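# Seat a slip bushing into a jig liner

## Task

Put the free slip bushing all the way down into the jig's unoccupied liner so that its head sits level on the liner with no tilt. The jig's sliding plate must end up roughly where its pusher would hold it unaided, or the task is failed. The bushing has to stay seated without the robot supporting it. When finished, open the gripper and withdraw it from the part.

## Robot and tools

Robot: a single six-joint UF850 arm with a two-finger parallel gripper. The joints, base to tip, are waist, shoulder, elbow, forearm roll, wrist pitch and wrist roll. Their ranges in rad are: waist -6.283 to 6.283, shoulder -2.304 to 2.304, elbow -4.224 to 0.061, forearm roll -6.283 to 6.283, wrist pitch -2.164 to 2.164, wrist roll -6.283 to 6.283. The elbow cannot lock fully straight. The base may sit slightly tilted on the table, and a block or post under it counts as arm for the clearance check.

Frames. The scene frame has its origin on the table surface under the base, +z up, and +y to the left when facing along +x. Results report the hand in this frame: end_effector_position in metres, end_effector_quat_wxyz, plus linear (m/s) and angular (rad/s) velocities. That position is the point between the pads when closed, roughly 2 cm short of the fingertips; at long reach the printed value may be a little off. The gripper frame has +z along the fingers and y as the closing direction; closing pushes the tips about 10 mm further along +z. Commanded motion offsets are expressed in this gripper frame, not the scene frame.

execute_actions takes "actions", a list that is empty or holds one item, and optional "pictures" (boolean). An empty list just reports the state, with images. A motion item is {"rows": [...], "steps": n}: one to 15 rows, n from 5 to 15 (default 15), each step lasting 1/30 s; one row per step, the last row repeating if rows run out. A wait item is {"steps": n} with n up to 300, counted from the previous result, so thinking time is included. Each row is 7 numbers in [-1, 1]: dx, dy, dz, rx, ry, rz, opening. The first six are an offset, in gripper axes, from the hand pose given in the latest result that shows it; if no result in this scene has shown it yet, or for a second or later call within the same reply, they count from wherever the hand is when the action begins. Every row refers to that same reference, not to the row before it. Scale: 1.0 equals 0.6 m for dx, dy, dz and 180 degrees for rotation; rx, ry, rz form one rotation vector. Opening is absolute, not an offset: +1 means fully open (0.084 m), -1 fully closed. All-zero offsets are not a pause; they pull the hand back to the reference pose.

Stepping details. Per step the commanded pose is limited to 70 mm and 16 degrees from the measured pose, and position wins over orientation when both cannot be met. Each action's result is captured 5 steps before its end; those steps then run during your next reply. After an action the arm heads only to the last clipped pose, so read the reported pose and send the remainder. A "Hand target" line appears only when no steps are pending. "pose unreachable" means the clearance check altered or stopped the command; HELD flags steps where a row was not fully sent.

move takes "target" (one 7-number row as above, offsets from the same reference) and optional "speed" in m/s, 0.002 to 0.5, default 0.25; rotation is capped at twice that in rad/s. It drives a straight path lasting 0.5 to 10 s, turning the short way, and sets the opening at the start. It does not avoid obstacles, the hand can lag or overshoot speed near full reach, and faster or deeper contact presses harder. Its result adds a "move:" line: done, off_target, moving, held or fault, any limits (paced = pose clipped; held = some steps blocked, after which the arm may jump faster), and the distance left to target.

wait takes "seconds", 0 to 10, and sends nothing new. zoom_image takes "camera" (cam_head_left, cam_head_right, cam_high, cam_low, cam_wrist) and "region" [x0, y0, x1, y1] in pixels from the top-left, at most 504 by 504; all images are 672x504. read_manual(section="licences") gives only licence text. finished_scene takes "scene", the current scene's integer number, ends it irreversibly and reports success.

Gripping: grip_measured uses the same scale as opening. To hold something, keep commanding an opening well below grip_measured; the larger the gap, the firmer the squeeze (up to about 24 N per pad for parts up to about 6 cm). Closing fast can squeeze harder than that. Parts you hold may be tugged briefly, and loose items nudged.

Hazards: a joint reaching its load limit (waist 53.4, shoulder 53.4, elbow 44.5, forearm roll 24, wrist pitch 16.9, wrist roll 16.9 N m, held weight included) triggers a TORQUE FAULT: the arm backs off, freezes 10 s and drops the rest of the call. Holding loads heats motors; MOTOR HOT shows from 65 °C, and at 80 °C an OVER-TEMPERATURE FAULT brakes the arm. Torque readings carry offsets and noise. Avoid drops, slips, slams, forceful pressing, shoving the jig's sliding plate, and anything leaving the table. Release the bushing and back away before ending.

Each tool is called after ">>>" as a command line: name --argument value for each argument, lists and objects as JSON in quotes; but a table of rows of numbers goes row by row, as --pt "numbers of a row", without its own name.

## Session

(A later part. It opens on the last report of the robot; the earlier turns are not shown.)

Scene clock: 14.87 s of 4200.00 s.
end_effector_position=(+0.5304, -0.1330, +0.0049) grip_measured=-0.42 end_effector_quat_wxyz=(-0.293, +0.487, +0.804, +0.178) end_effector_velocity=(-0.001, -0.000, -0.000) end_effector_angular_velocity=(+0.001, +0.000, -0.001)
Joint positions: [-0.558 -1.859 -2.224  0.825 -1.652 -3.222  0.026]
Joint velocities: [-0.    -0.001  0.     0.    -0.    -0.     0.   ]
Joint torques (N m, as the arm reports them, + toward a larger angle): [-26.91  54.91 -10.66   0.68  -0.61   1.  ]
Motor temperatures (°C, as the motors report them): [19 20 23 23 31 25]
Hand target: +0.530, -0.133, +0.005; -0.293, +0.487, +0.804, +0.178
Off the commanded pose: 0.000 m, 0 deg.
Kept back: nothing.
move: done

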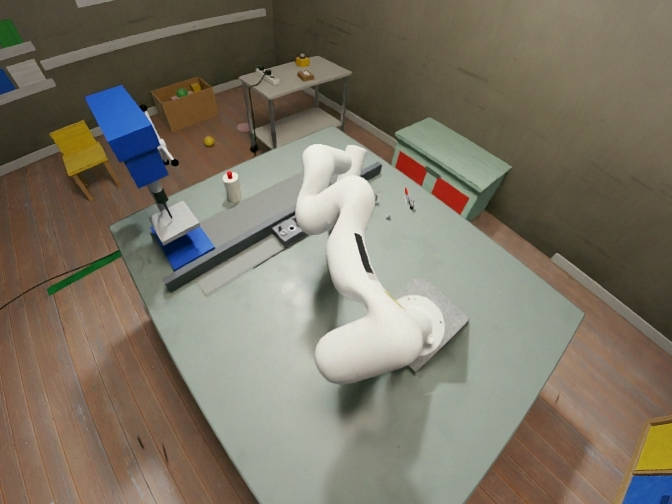

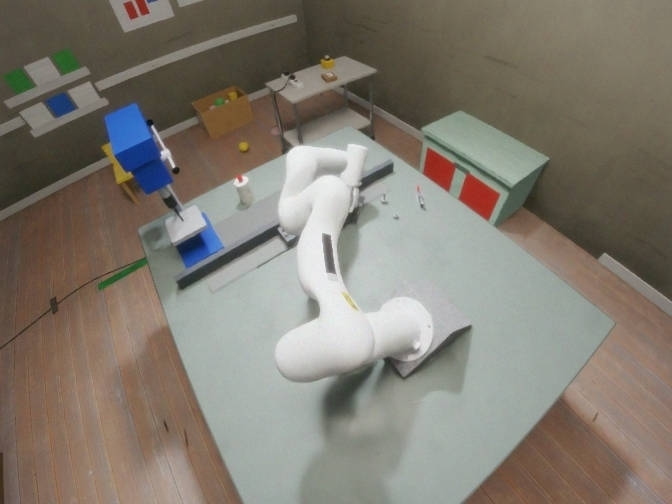

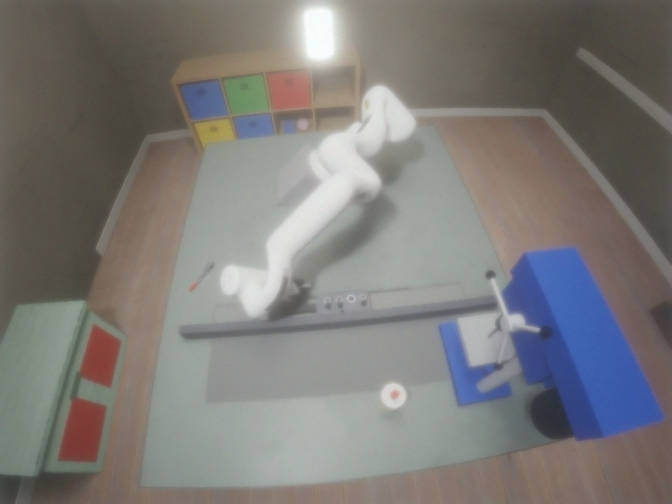

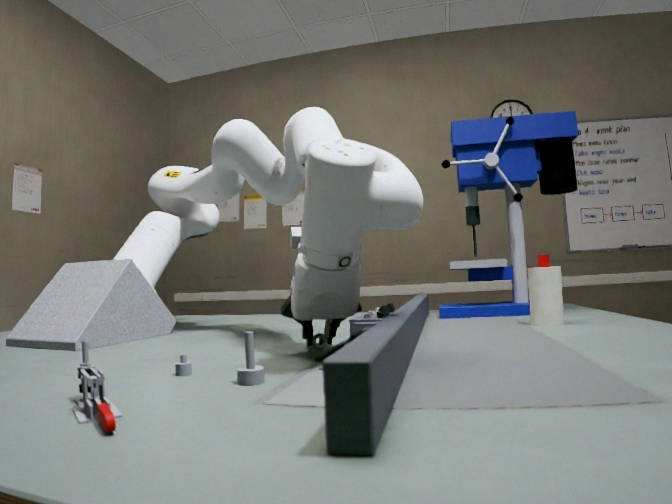

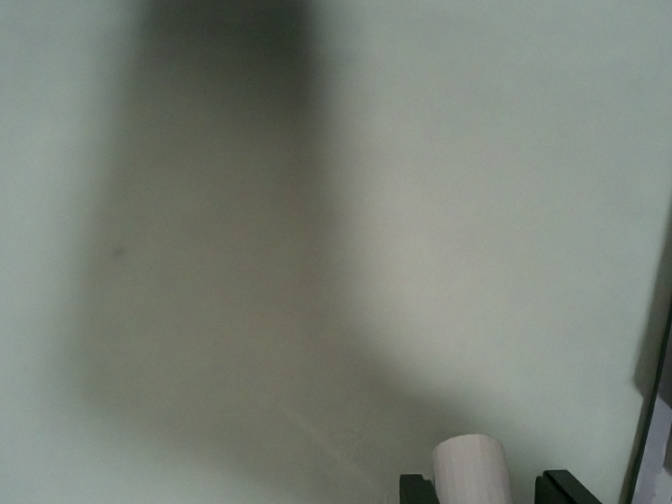

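>>> move --target '[0.107,0,-0.128,0,0,0,-0.85]' --speed 0.15

>>> move --target '[0.219,0.168,0.129,0.008,-0.4651,0.1675,-0.85]' --speed 0.3

Scene clock: 16.43 s of 4200.00 s.
end_effector_position=(+0.5302, -0.1335, +0.1046) grip_measured=-0.42 end_effector_quat_wxyz=(-0.293, +0.487, +0.803, +0.178) end_effector_velocity=(+0.000, -0.000, +0.003) end_effector_angular_velocity=(-0.001, -0.000, +0.001)
Joint positions: [-0.649 -1.713 -2.132  0.742 -1.715 -3.208  0.026]
Joint velocities: [-0.002  0.004  0.001 -0.002 -0.002  0.    -0.   ]
Joint torques (N m, as the arm reports them, + toward a larger angle): [-29.88  57.07 -13.4    0.36  -0.5    0.87]
Motor temperatures (°C, as the motors report them): [19 20 23 23 31 25]
Hand target: +0.530, -0.134, +0.105; -0.293, +0.487, +0.803, +0.178
Off the commanded pose: 0.001 m, 0 deg.
Kept back: nothing.
move: done

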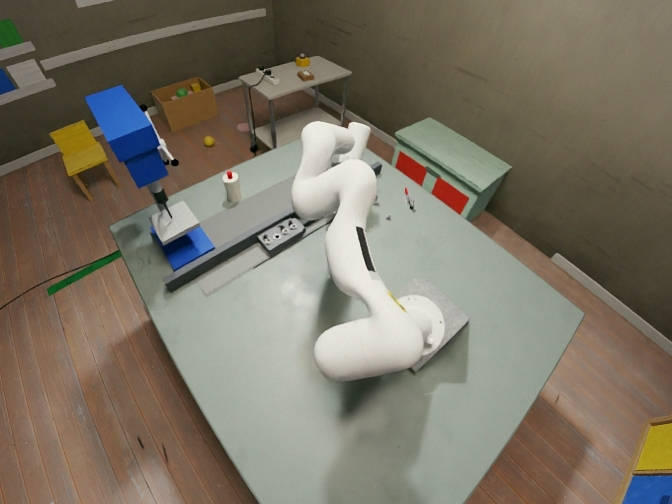

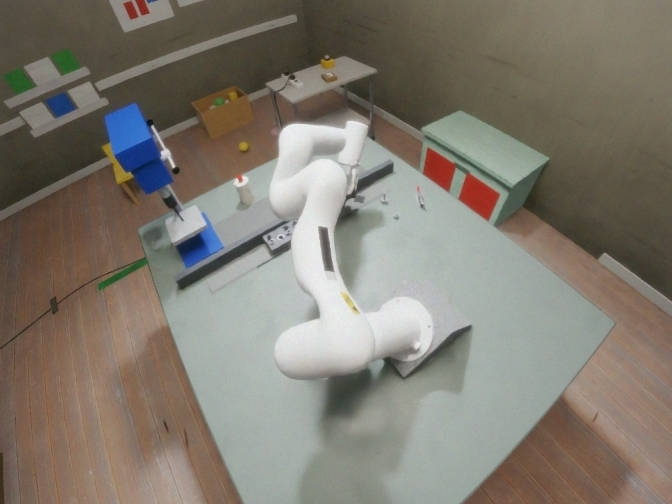

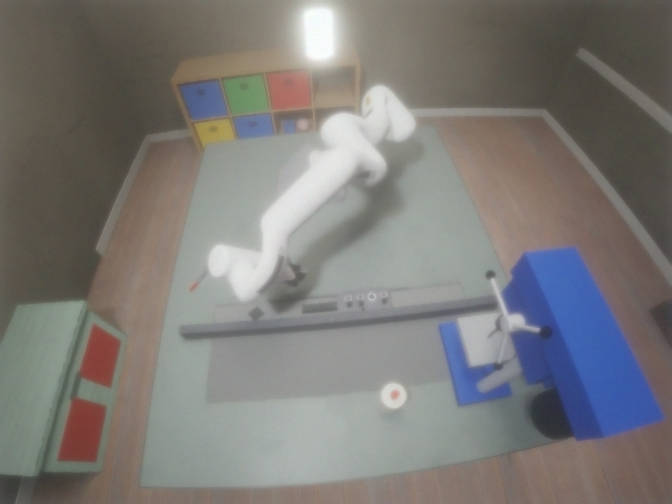

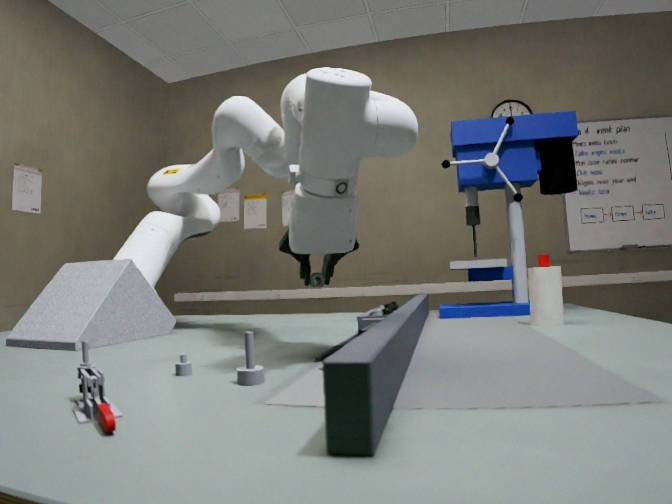

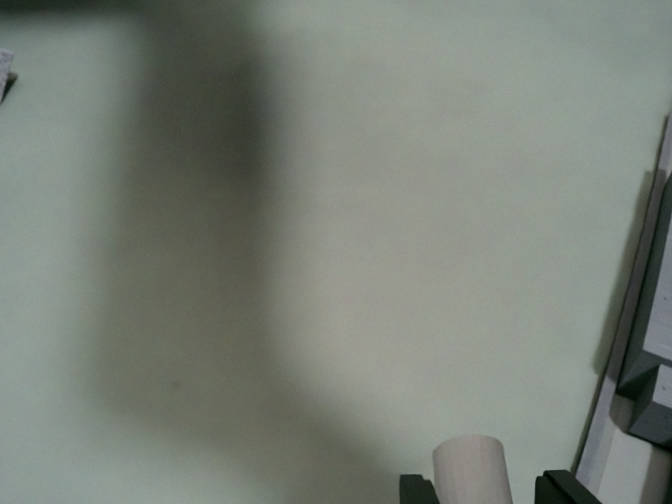

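Scene clock: 20.00 s of 4200.00 s.
end_effector_position=(+0.5511, +0.0470, +0.1304) grip_measured=-0.42 end_effector_quat_wxyz=(+0.273, +0.652, +0.653, -0.271) end_effector_velocity=(-0.000, +0.000, -0.000) end_effector_angular_velocity=(-0.013, +0.001, -0.005)
Joint positions: [-0.123 -0.682 -1.065 -0.079 -0.362 -1.493  0.026]
Joint velocities: [ 0.006 -0.002 -0.003 -0.035 -0.006  0.042  0.   ]
Joint torques (N m, as the arm reports them, + toward a larger angle): [-25.04  37.92  -8.37   0.83   0.36   1.23]
Motor temperatures (°C, as the motors report them): [19 20 23 23 31 25]
Hand target: +0.551, +0.047, +0.130; +0.273, +0.652, +0.653, -0.272
Off the commanded pose: 0.001 m, 0 deg.
Kept back: nothing.
move: done

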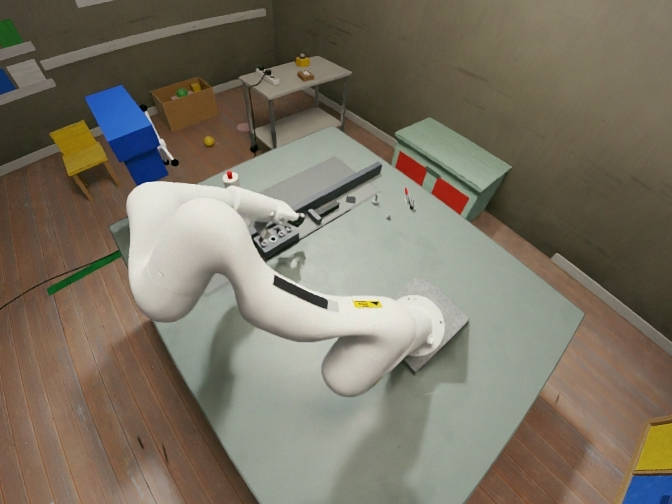

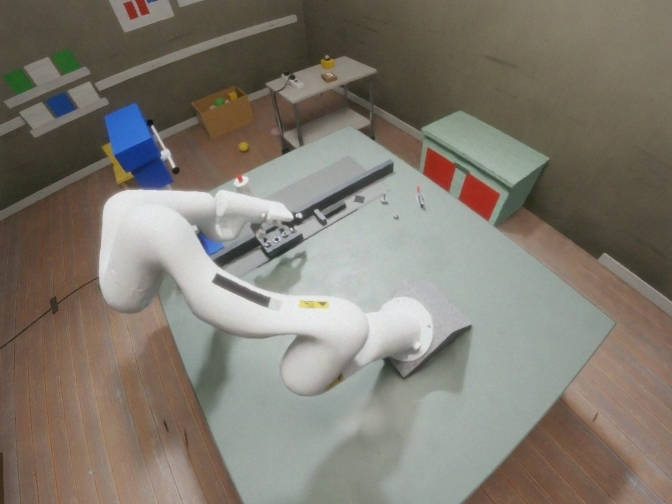

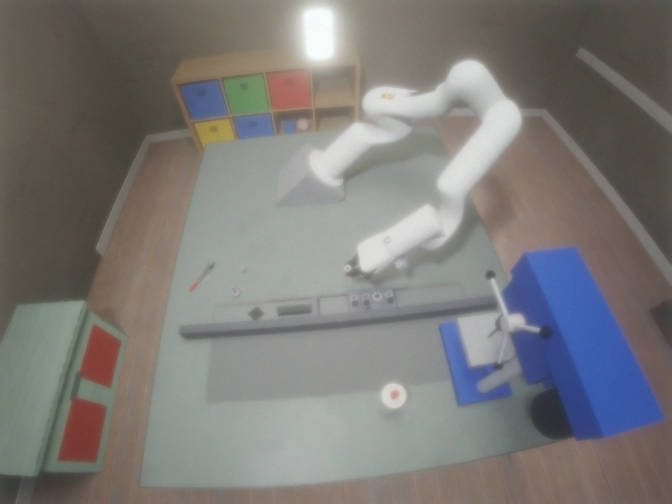

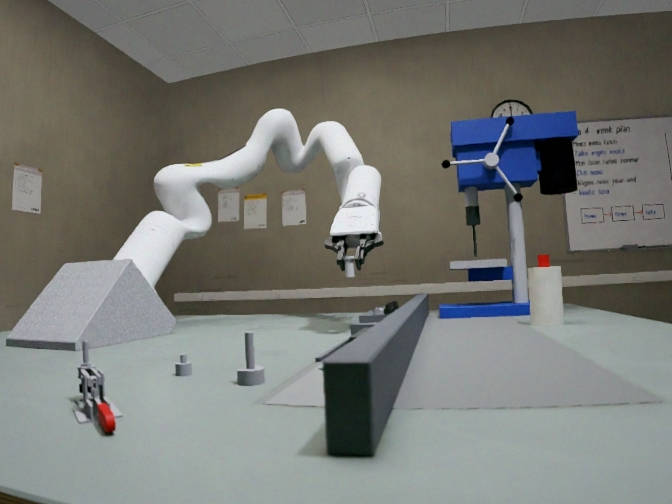

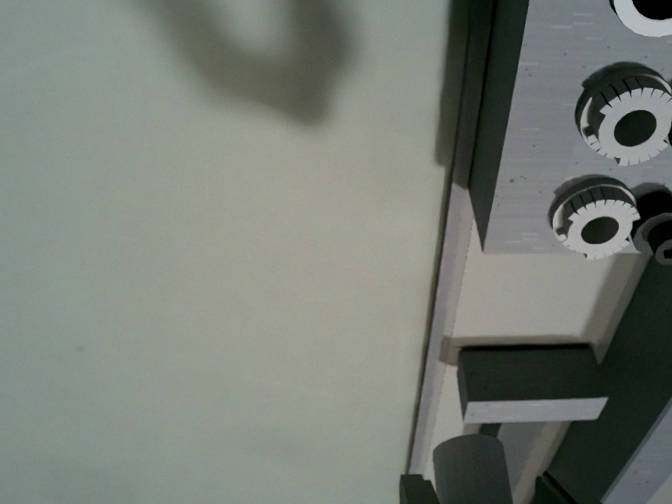

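>>> move --target '[0.174,0.083,-0.082,0,0,0,-0.85]' --speed 0.1

>>> zoom_image --camera "cam_low" --region '[340, 250, 430, 320]'

>>> zoom_image --camera "cam_high" --region '[340, 260, 420, 320]'

>>> zoom_image --camera "cam_head_left" --region '[240, 200, 310, 260]'

Scene clock: 22.07 s of 4200.00 s.
end_effector_position=(+0.6009, +0.1553, +0.0912) grip_measured=-0.42 end_effector_quat_wxyz=(+0.273, +0.652, +0.653, -0.271) end_effector_velocity=(+0.001, +0.002, -0.000) end_effector_angular_velocity=(-0.000, -0.001, +0.001)
Joint positions: [ 0.053 -0.705 -1.253 -0.062 -0.531 -1.338  0.026]
Joint velocities: [ 0.003 -0.001 -0.005 -0.001 -0.003  0.003 -0.   ]
Joint torques (N m, as the arm reports them, + toward a larger angle): [-29.91  42.59  -9.85   0.56   0.21   1.14]
Motor temperatures (°C, as the motors report them): [19 20 23 23 31 25]
Hand target: +0.601, +0.156, +0.091; +0.273, +0.652, +0.653, -0.271
Off the commanded pose: 0.000 m, 0 deg.
Kept back: nothing.
move: done

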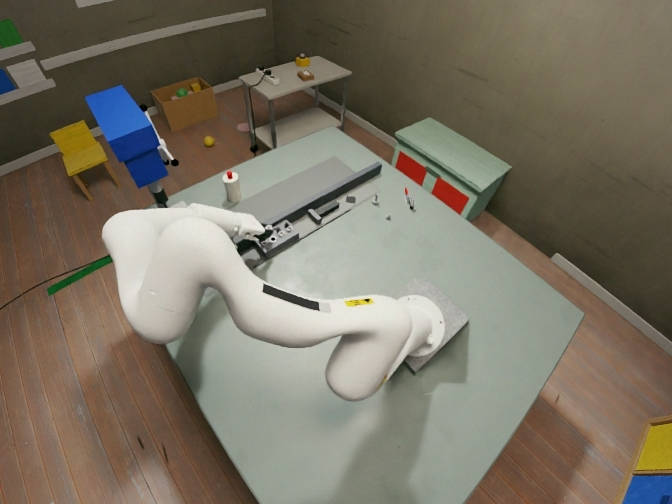

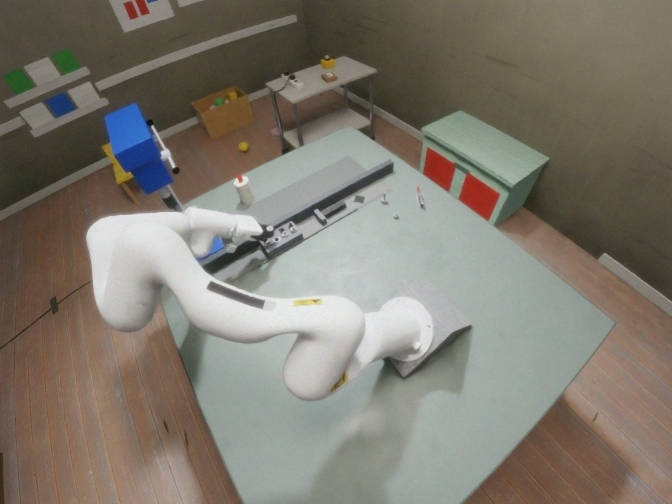

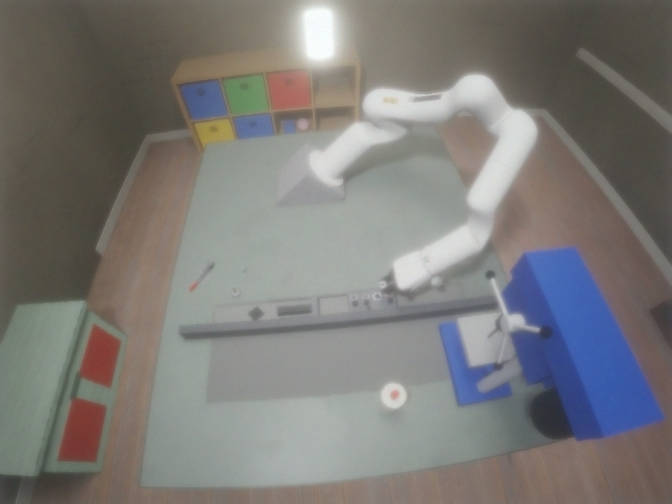

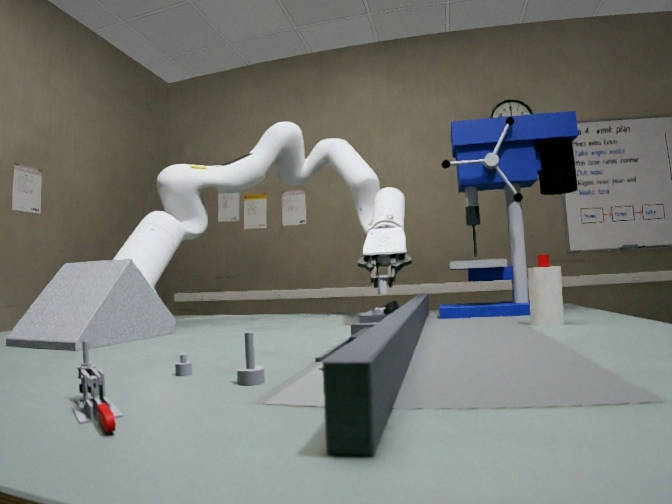

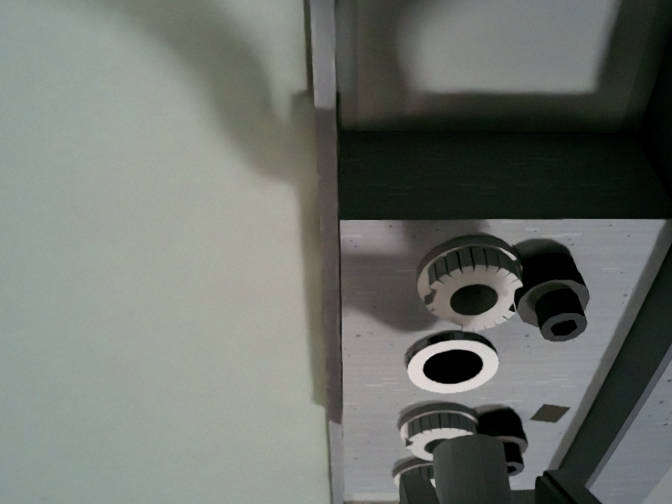

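Region (340, 250, 430, 320) of cam_low's 672x504 image, scaled by 5.600, with more detail than that image has.

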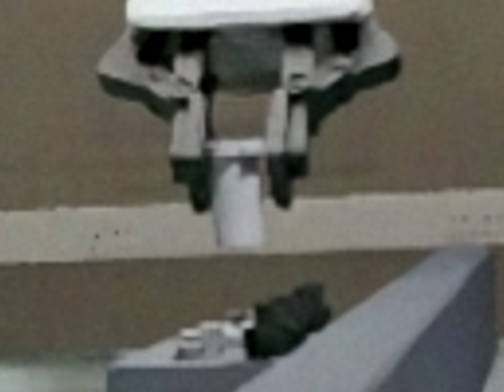

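Region (340, 260, 420, 320) of cam_high's 672x504 image, scaled by 6.300, with more detail than that image has; it fills the top 378 rows of this view, and the rest is white.

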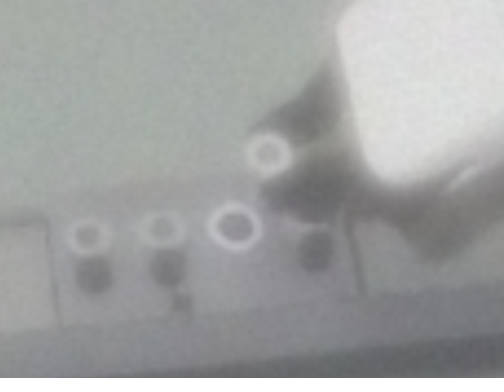

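Region (240, 200, 310, 260) of cam_head_left's 672x504 image, scaled by 7.200, with more detail than that image has; it fills the top 432 rows of this view, and the rest is white.

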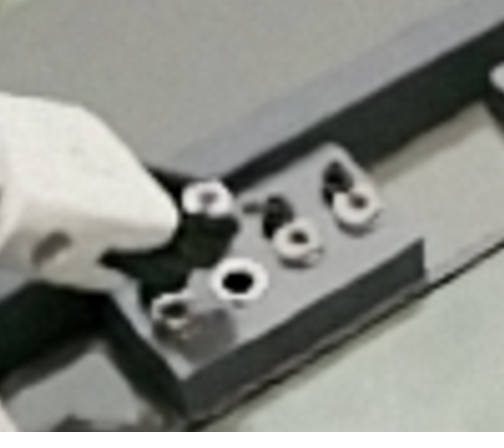

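>>> move --target '[0.026,0,0.033,0,0,0,-0.85]' --speed 0.05

>>> zoom_image --camera "cam_wrist" --region '[390, 370, 560, 504]'

>>> zoom_image --camera "cam_head_left" --region '[250, 215, 300, 255]'

>>> zoom_image --camera "cam_high" --region '[350, 275, 410, 315]'

>>> zoom_image --camera "cam_low" --region '[355, 275, 415, 320]'

Scene clock: 23.23 s of 4200.00 s.
end_effector_position=(+0.6010, +0.1523, +0.0663) grip_measured=-0.42 end_effector_quat_wxyz=(+0.273, +0.652, +0.653, -0.271) end_effector_velocity=(-0.000, -0.001, -0.002) end_effector_angular_velocity=(-0.000, +0.000, -0.000)
Joint positions: [ 0.077 -0.745 -1.264 -0.065 -0.504 -1.31   0.026]
Joint velocities: [ 0.002 -0.004 -0.001 -0.001  0.002  0.003 -0.   ]
Joint torques (N m, as the arm reports them, + toward a larger angle): [-22.96  40.65  -8.76   0.31  -0.3    0.85]
Motor temperatures (°C, as the motors report them): [19 20 23 23 31 25]
Hand target: +0.601, +0.152, +0.066; +0.273, +0.652, +0.653, -0.271
Off the commanded pose: 0.000 m, 0 deg.
Kept back: nothing.
move: done

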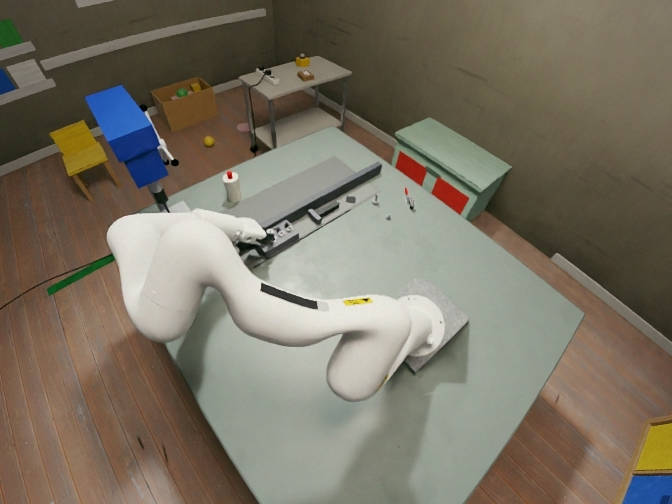

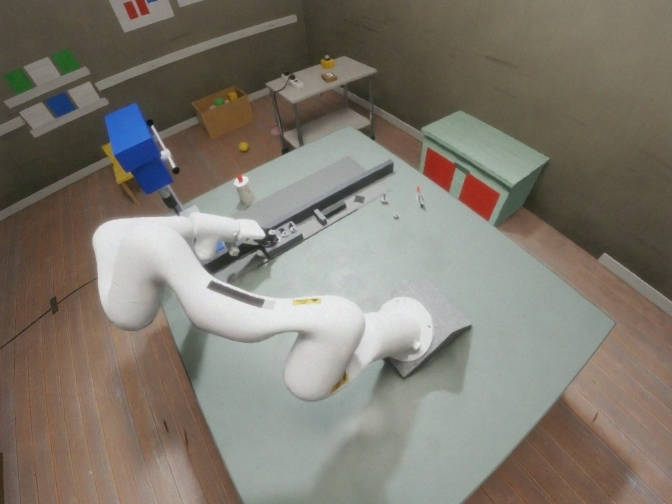

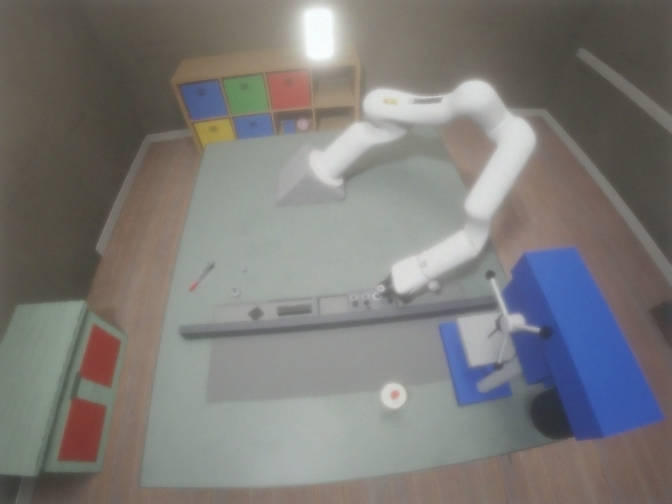

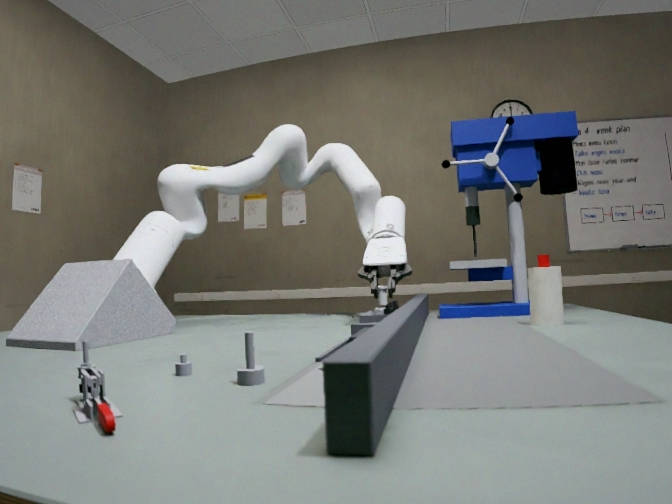

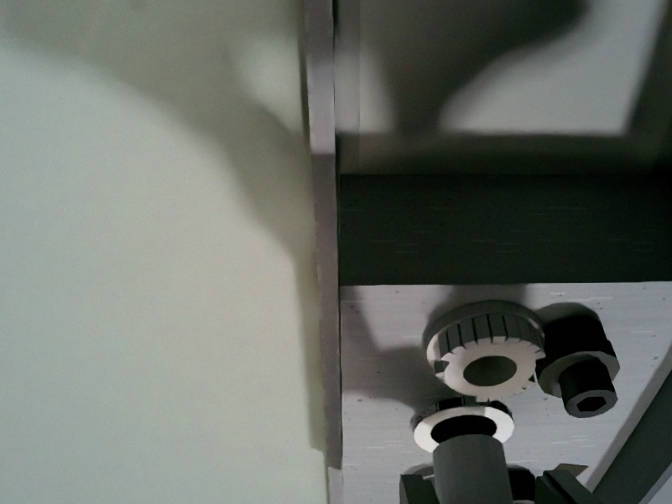

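Region (390, 370, 560, 504) of cam_wrist's 672x504 image, scaled by 2.965, with more detail than that image has; it fills the top 397 rows of this view, and the rest is white.

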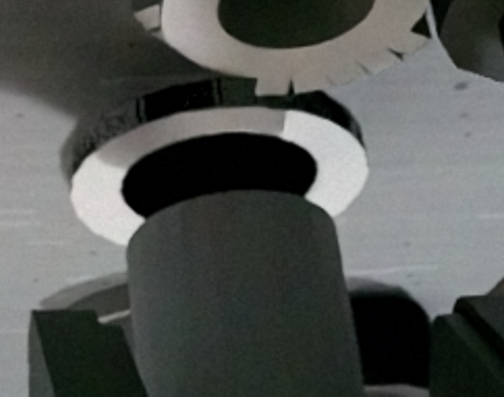

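Region (250, 215, 300, 255) of cam_head_left's 672x504 image, scaled by 10.080, with more detail than that image has; it fills the top 403 rows of this view, and the rest is white.

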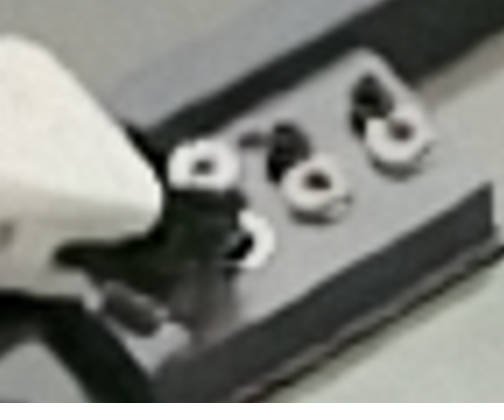

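Region (350, 275, 410, 315) of cam_high's 672x504 image, scaled by 8.400, with more detail than that image has.

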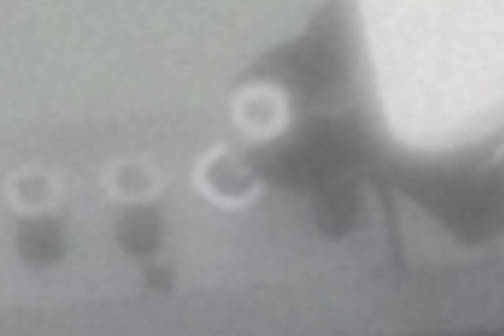

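Region (355, 275, 415, 320) of cam_low's 672x504 image, scaled by 8.400, with more detail than that image has; it fills the top 378 rows of this view, and the rest is white.

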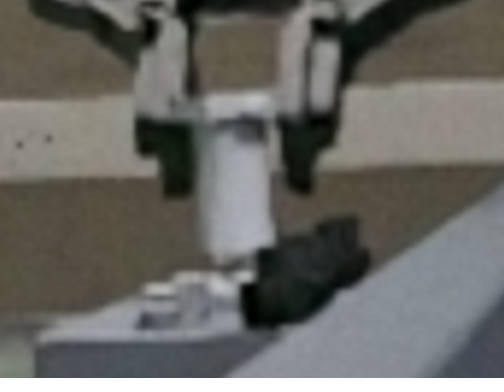

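>>> move --target '[0.003,0.003,0.0065,0.0078,0,-0.0079,-0.85]' --speed 0.02

>>> zoom_image --camera "cam_wrist" --region '[390, 370, 560, 504]'

>>> zoom_image --camera "cam_head_right" --region '[250, 220, 300, 260]'

>>> zoom_image --camera "cam_high" --region '[360, 280, 400, 310]'

>>> zoom_image --camera "cam_low" --region '[355, 275, 415, 320]'

Scene clock: 25.13 s of 4200.00 s.
end_effector_position=(+0.6027, +0.1509, +0.0624) grip_measured=-0.42 end_effector_quat_wxyz=(+0.261, +0.648, +0.658, -0.282) end_effector_velocity=(+0.000, -0.000, -0.001) end_effector_angular_velocity=(+0.000, +0.007, -0.000)
Joint positions: [ 0.077 -0.767 -1.292 -0.053 -0.533 -1.345  0.026]
Joint velocities: [-0.    -0.004 -0.006  0.003 -0.007 -0.008  0.   ]
Joint torques (N m, as the arm reports them, + toward a larger angle): [-24.26  39.42  -7.76   0.26  -0.34   1.12]
Motor temperatures (°C, as the motors report them): [19 20 23 23 31 25]
Hand target: +0.603, +0.151, +0.062; +0.261, +0.647, +0.658, -0.283
Off the commanded pose: 0.000 m, 0 deg.
Kept back: nothing.
move: done

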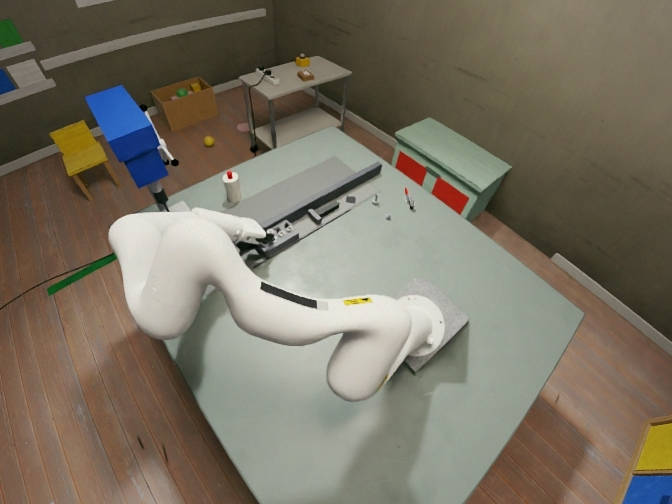

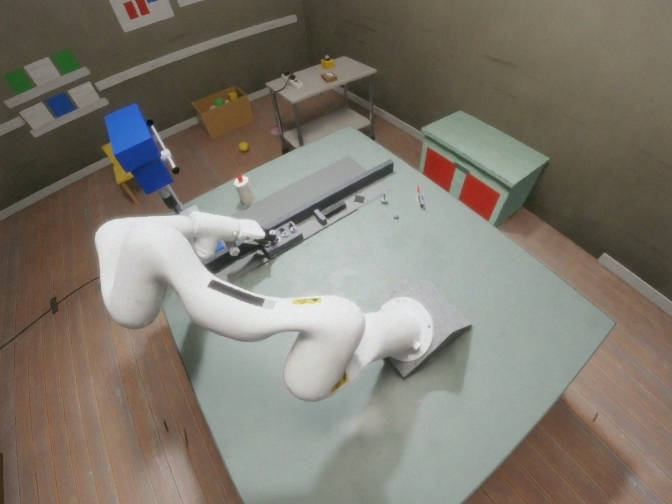

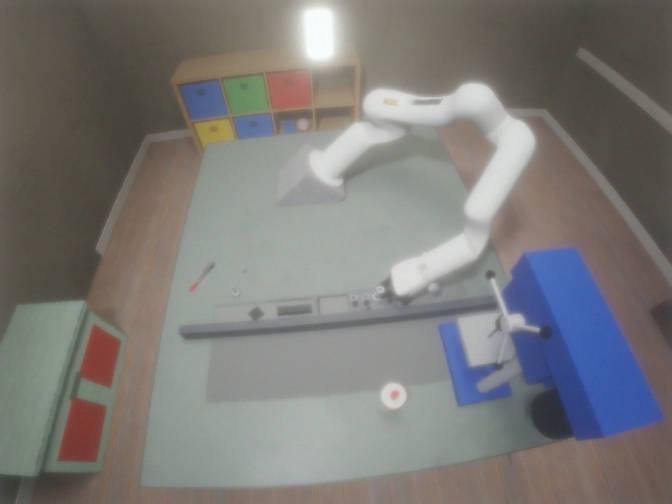

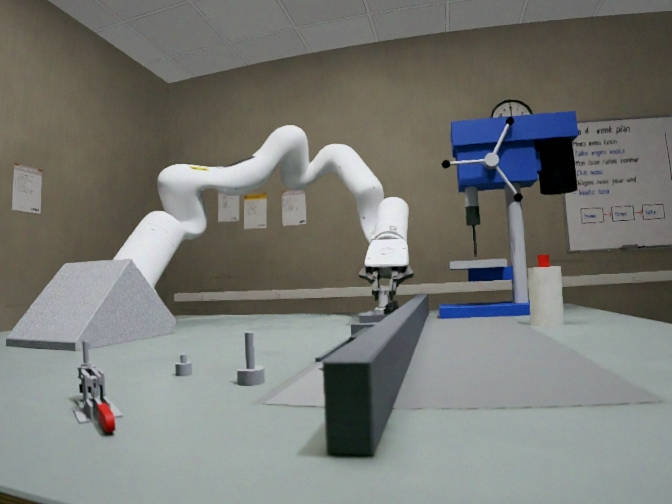

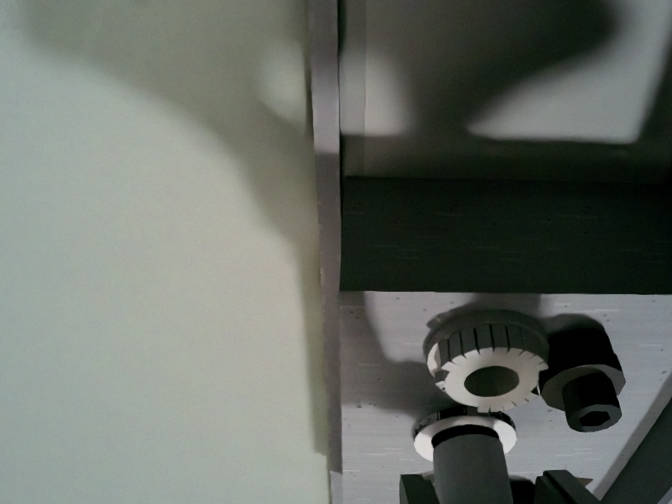

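Region (390, 370, 560, 504) of cam_wrist's 672x504 image, scaled by 2.965, with more detail than that image has; it fills the top 397 rows of this view, and the rest is white.

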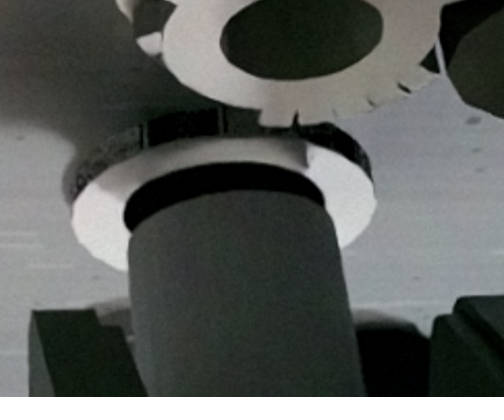

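Region (250, 220, 300, 260) of cam_head_right's 672x504 image, scaled by 10.080, with more detail than that image has; it fills the top 403 rows of this view, and the rest is white.

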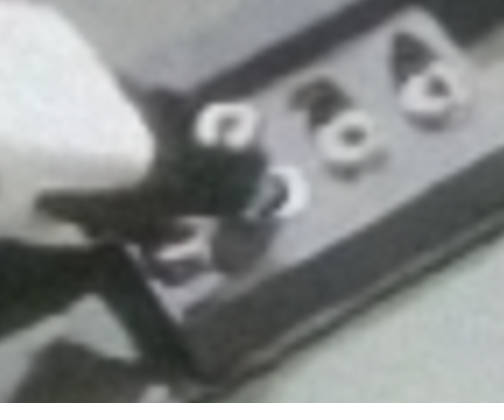

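Region (360, 280, 400, 310) of cam_high's 672x504 image, scaled by 12.600, with more detail than that image has; it fills the top 378 rows of this view, and the rest is white.

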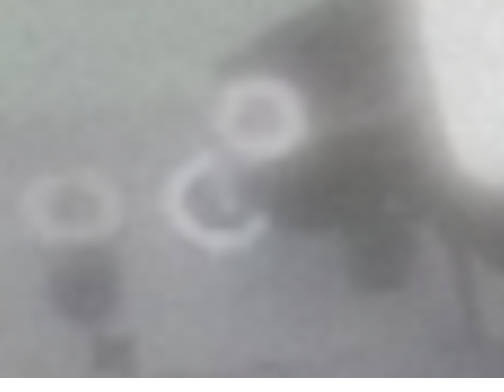

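Region (355, 275, 415, 320) of cam_low's 672x504 image, scaled by 8.400, with more detail than that image has; it fills the top 378 rows of this view, and the rest is white.

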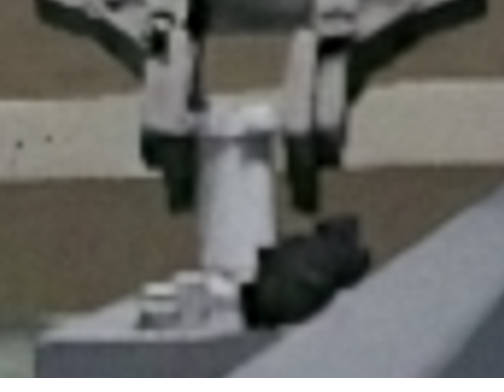

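>>> execute_actions --actions '[]'

>>> zoom_image --camera "cam_wrist" --region '[390, 370, 560, 504]'

Scene clock: 25.53 s of 4200.00 s.
end_effector_position=(+0.6028, +0.1508, +0.0623) grip_measured=-0.42 end_effector_quat_wxyz=(+0.261, +0.647, +0.658, -0.283) end_effector_velocity=(+0.000, +0.000, +0.000) end_effector_angular_velocity=(-0.000, +0.000, +0.001)
Joint positions: [ 0.077 -0.767 -1.292 -0.053 -0.534 -1.345  0.026]
Joint velocities: [ 0.    -0.    -0.    -0.001 -0.    -0.     0.   ]
Joint torques (N m, as the arm reports them, + toward a larger angle): [-28.51  44.84  -8.49   0.44   0.25   0.49]
Motor temperatures (°C, as the motors report them): [19 20 23 23 31 25]
Hand target: +0.603, +0.151, +0.062; +0.261, +0.647, +0.658, -0.283
Off the commanded pose: 0.000 m, 0 deg.
Kept back: nothing.
Steps of this call (steps 1 to 12: nothing new was sent). Readings (end_effector_position):
1: (+0.6027, +0.1509, +0.0624)
2: (+0.6027, +0.1509, +0.0624)
4: (+0.6028, +0.1508, +0.0624)
8: (+0.6028, +0.1508, +0.0623)
12: the state above

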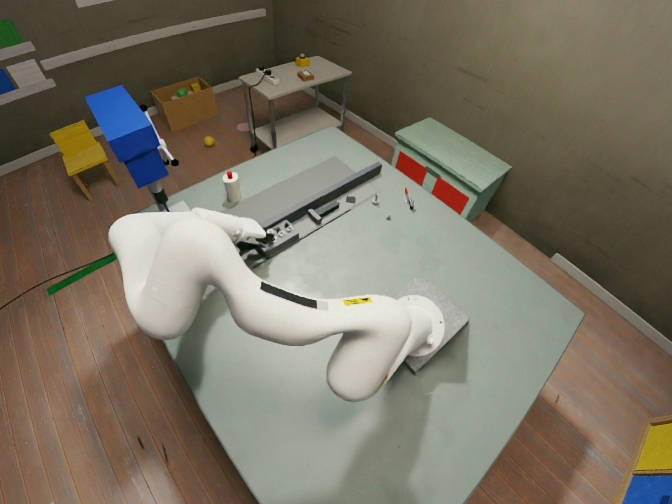

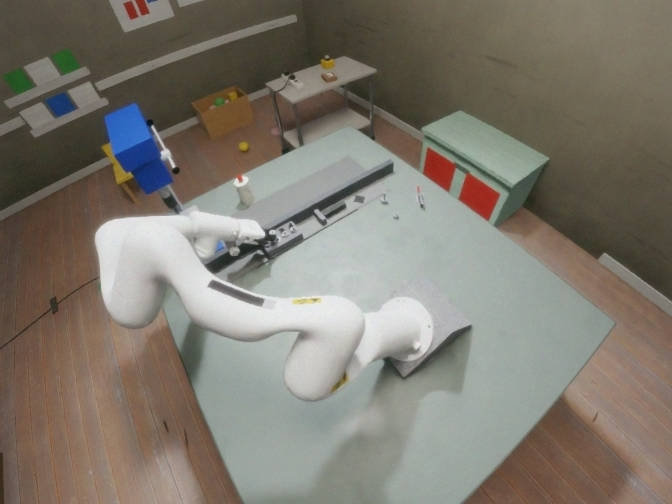

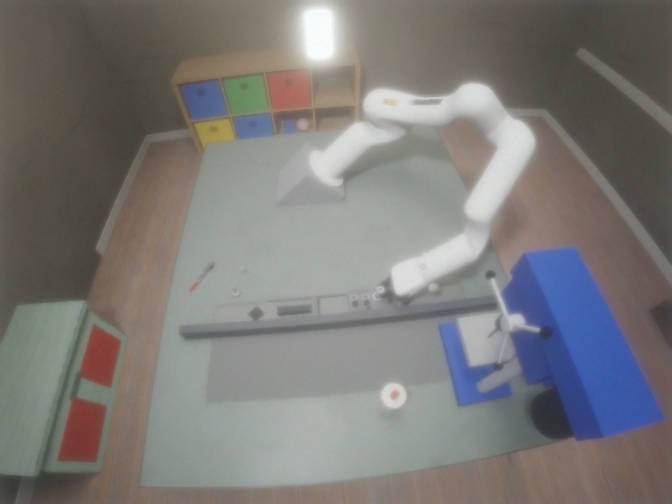

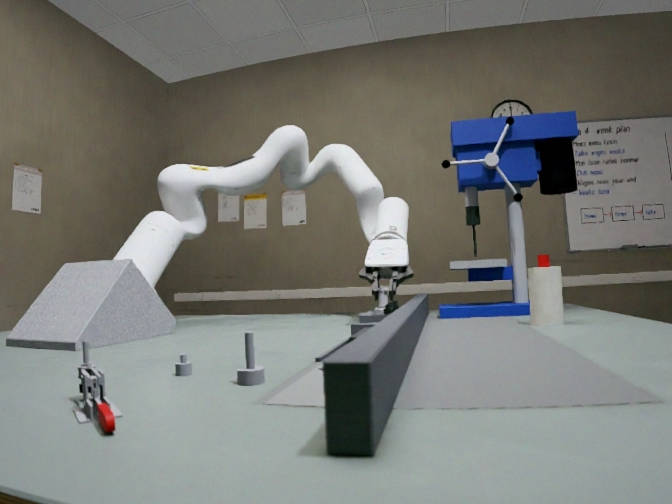

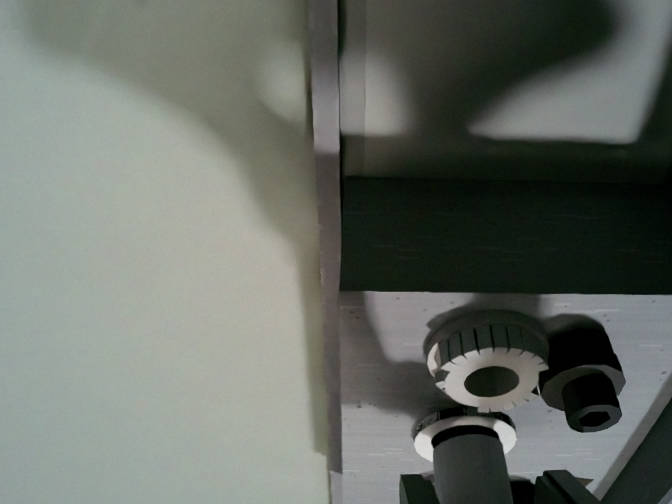

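Region (390, 370, 560, 504) of cam_wrist's 672x504 image, scaled by 2.965, with more detail than that image has; it fills the top 397 rows of this view, and the rest is white.

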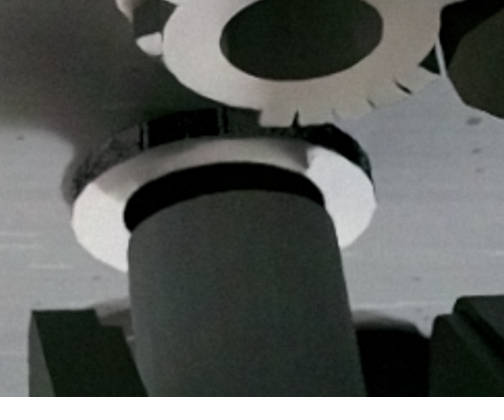

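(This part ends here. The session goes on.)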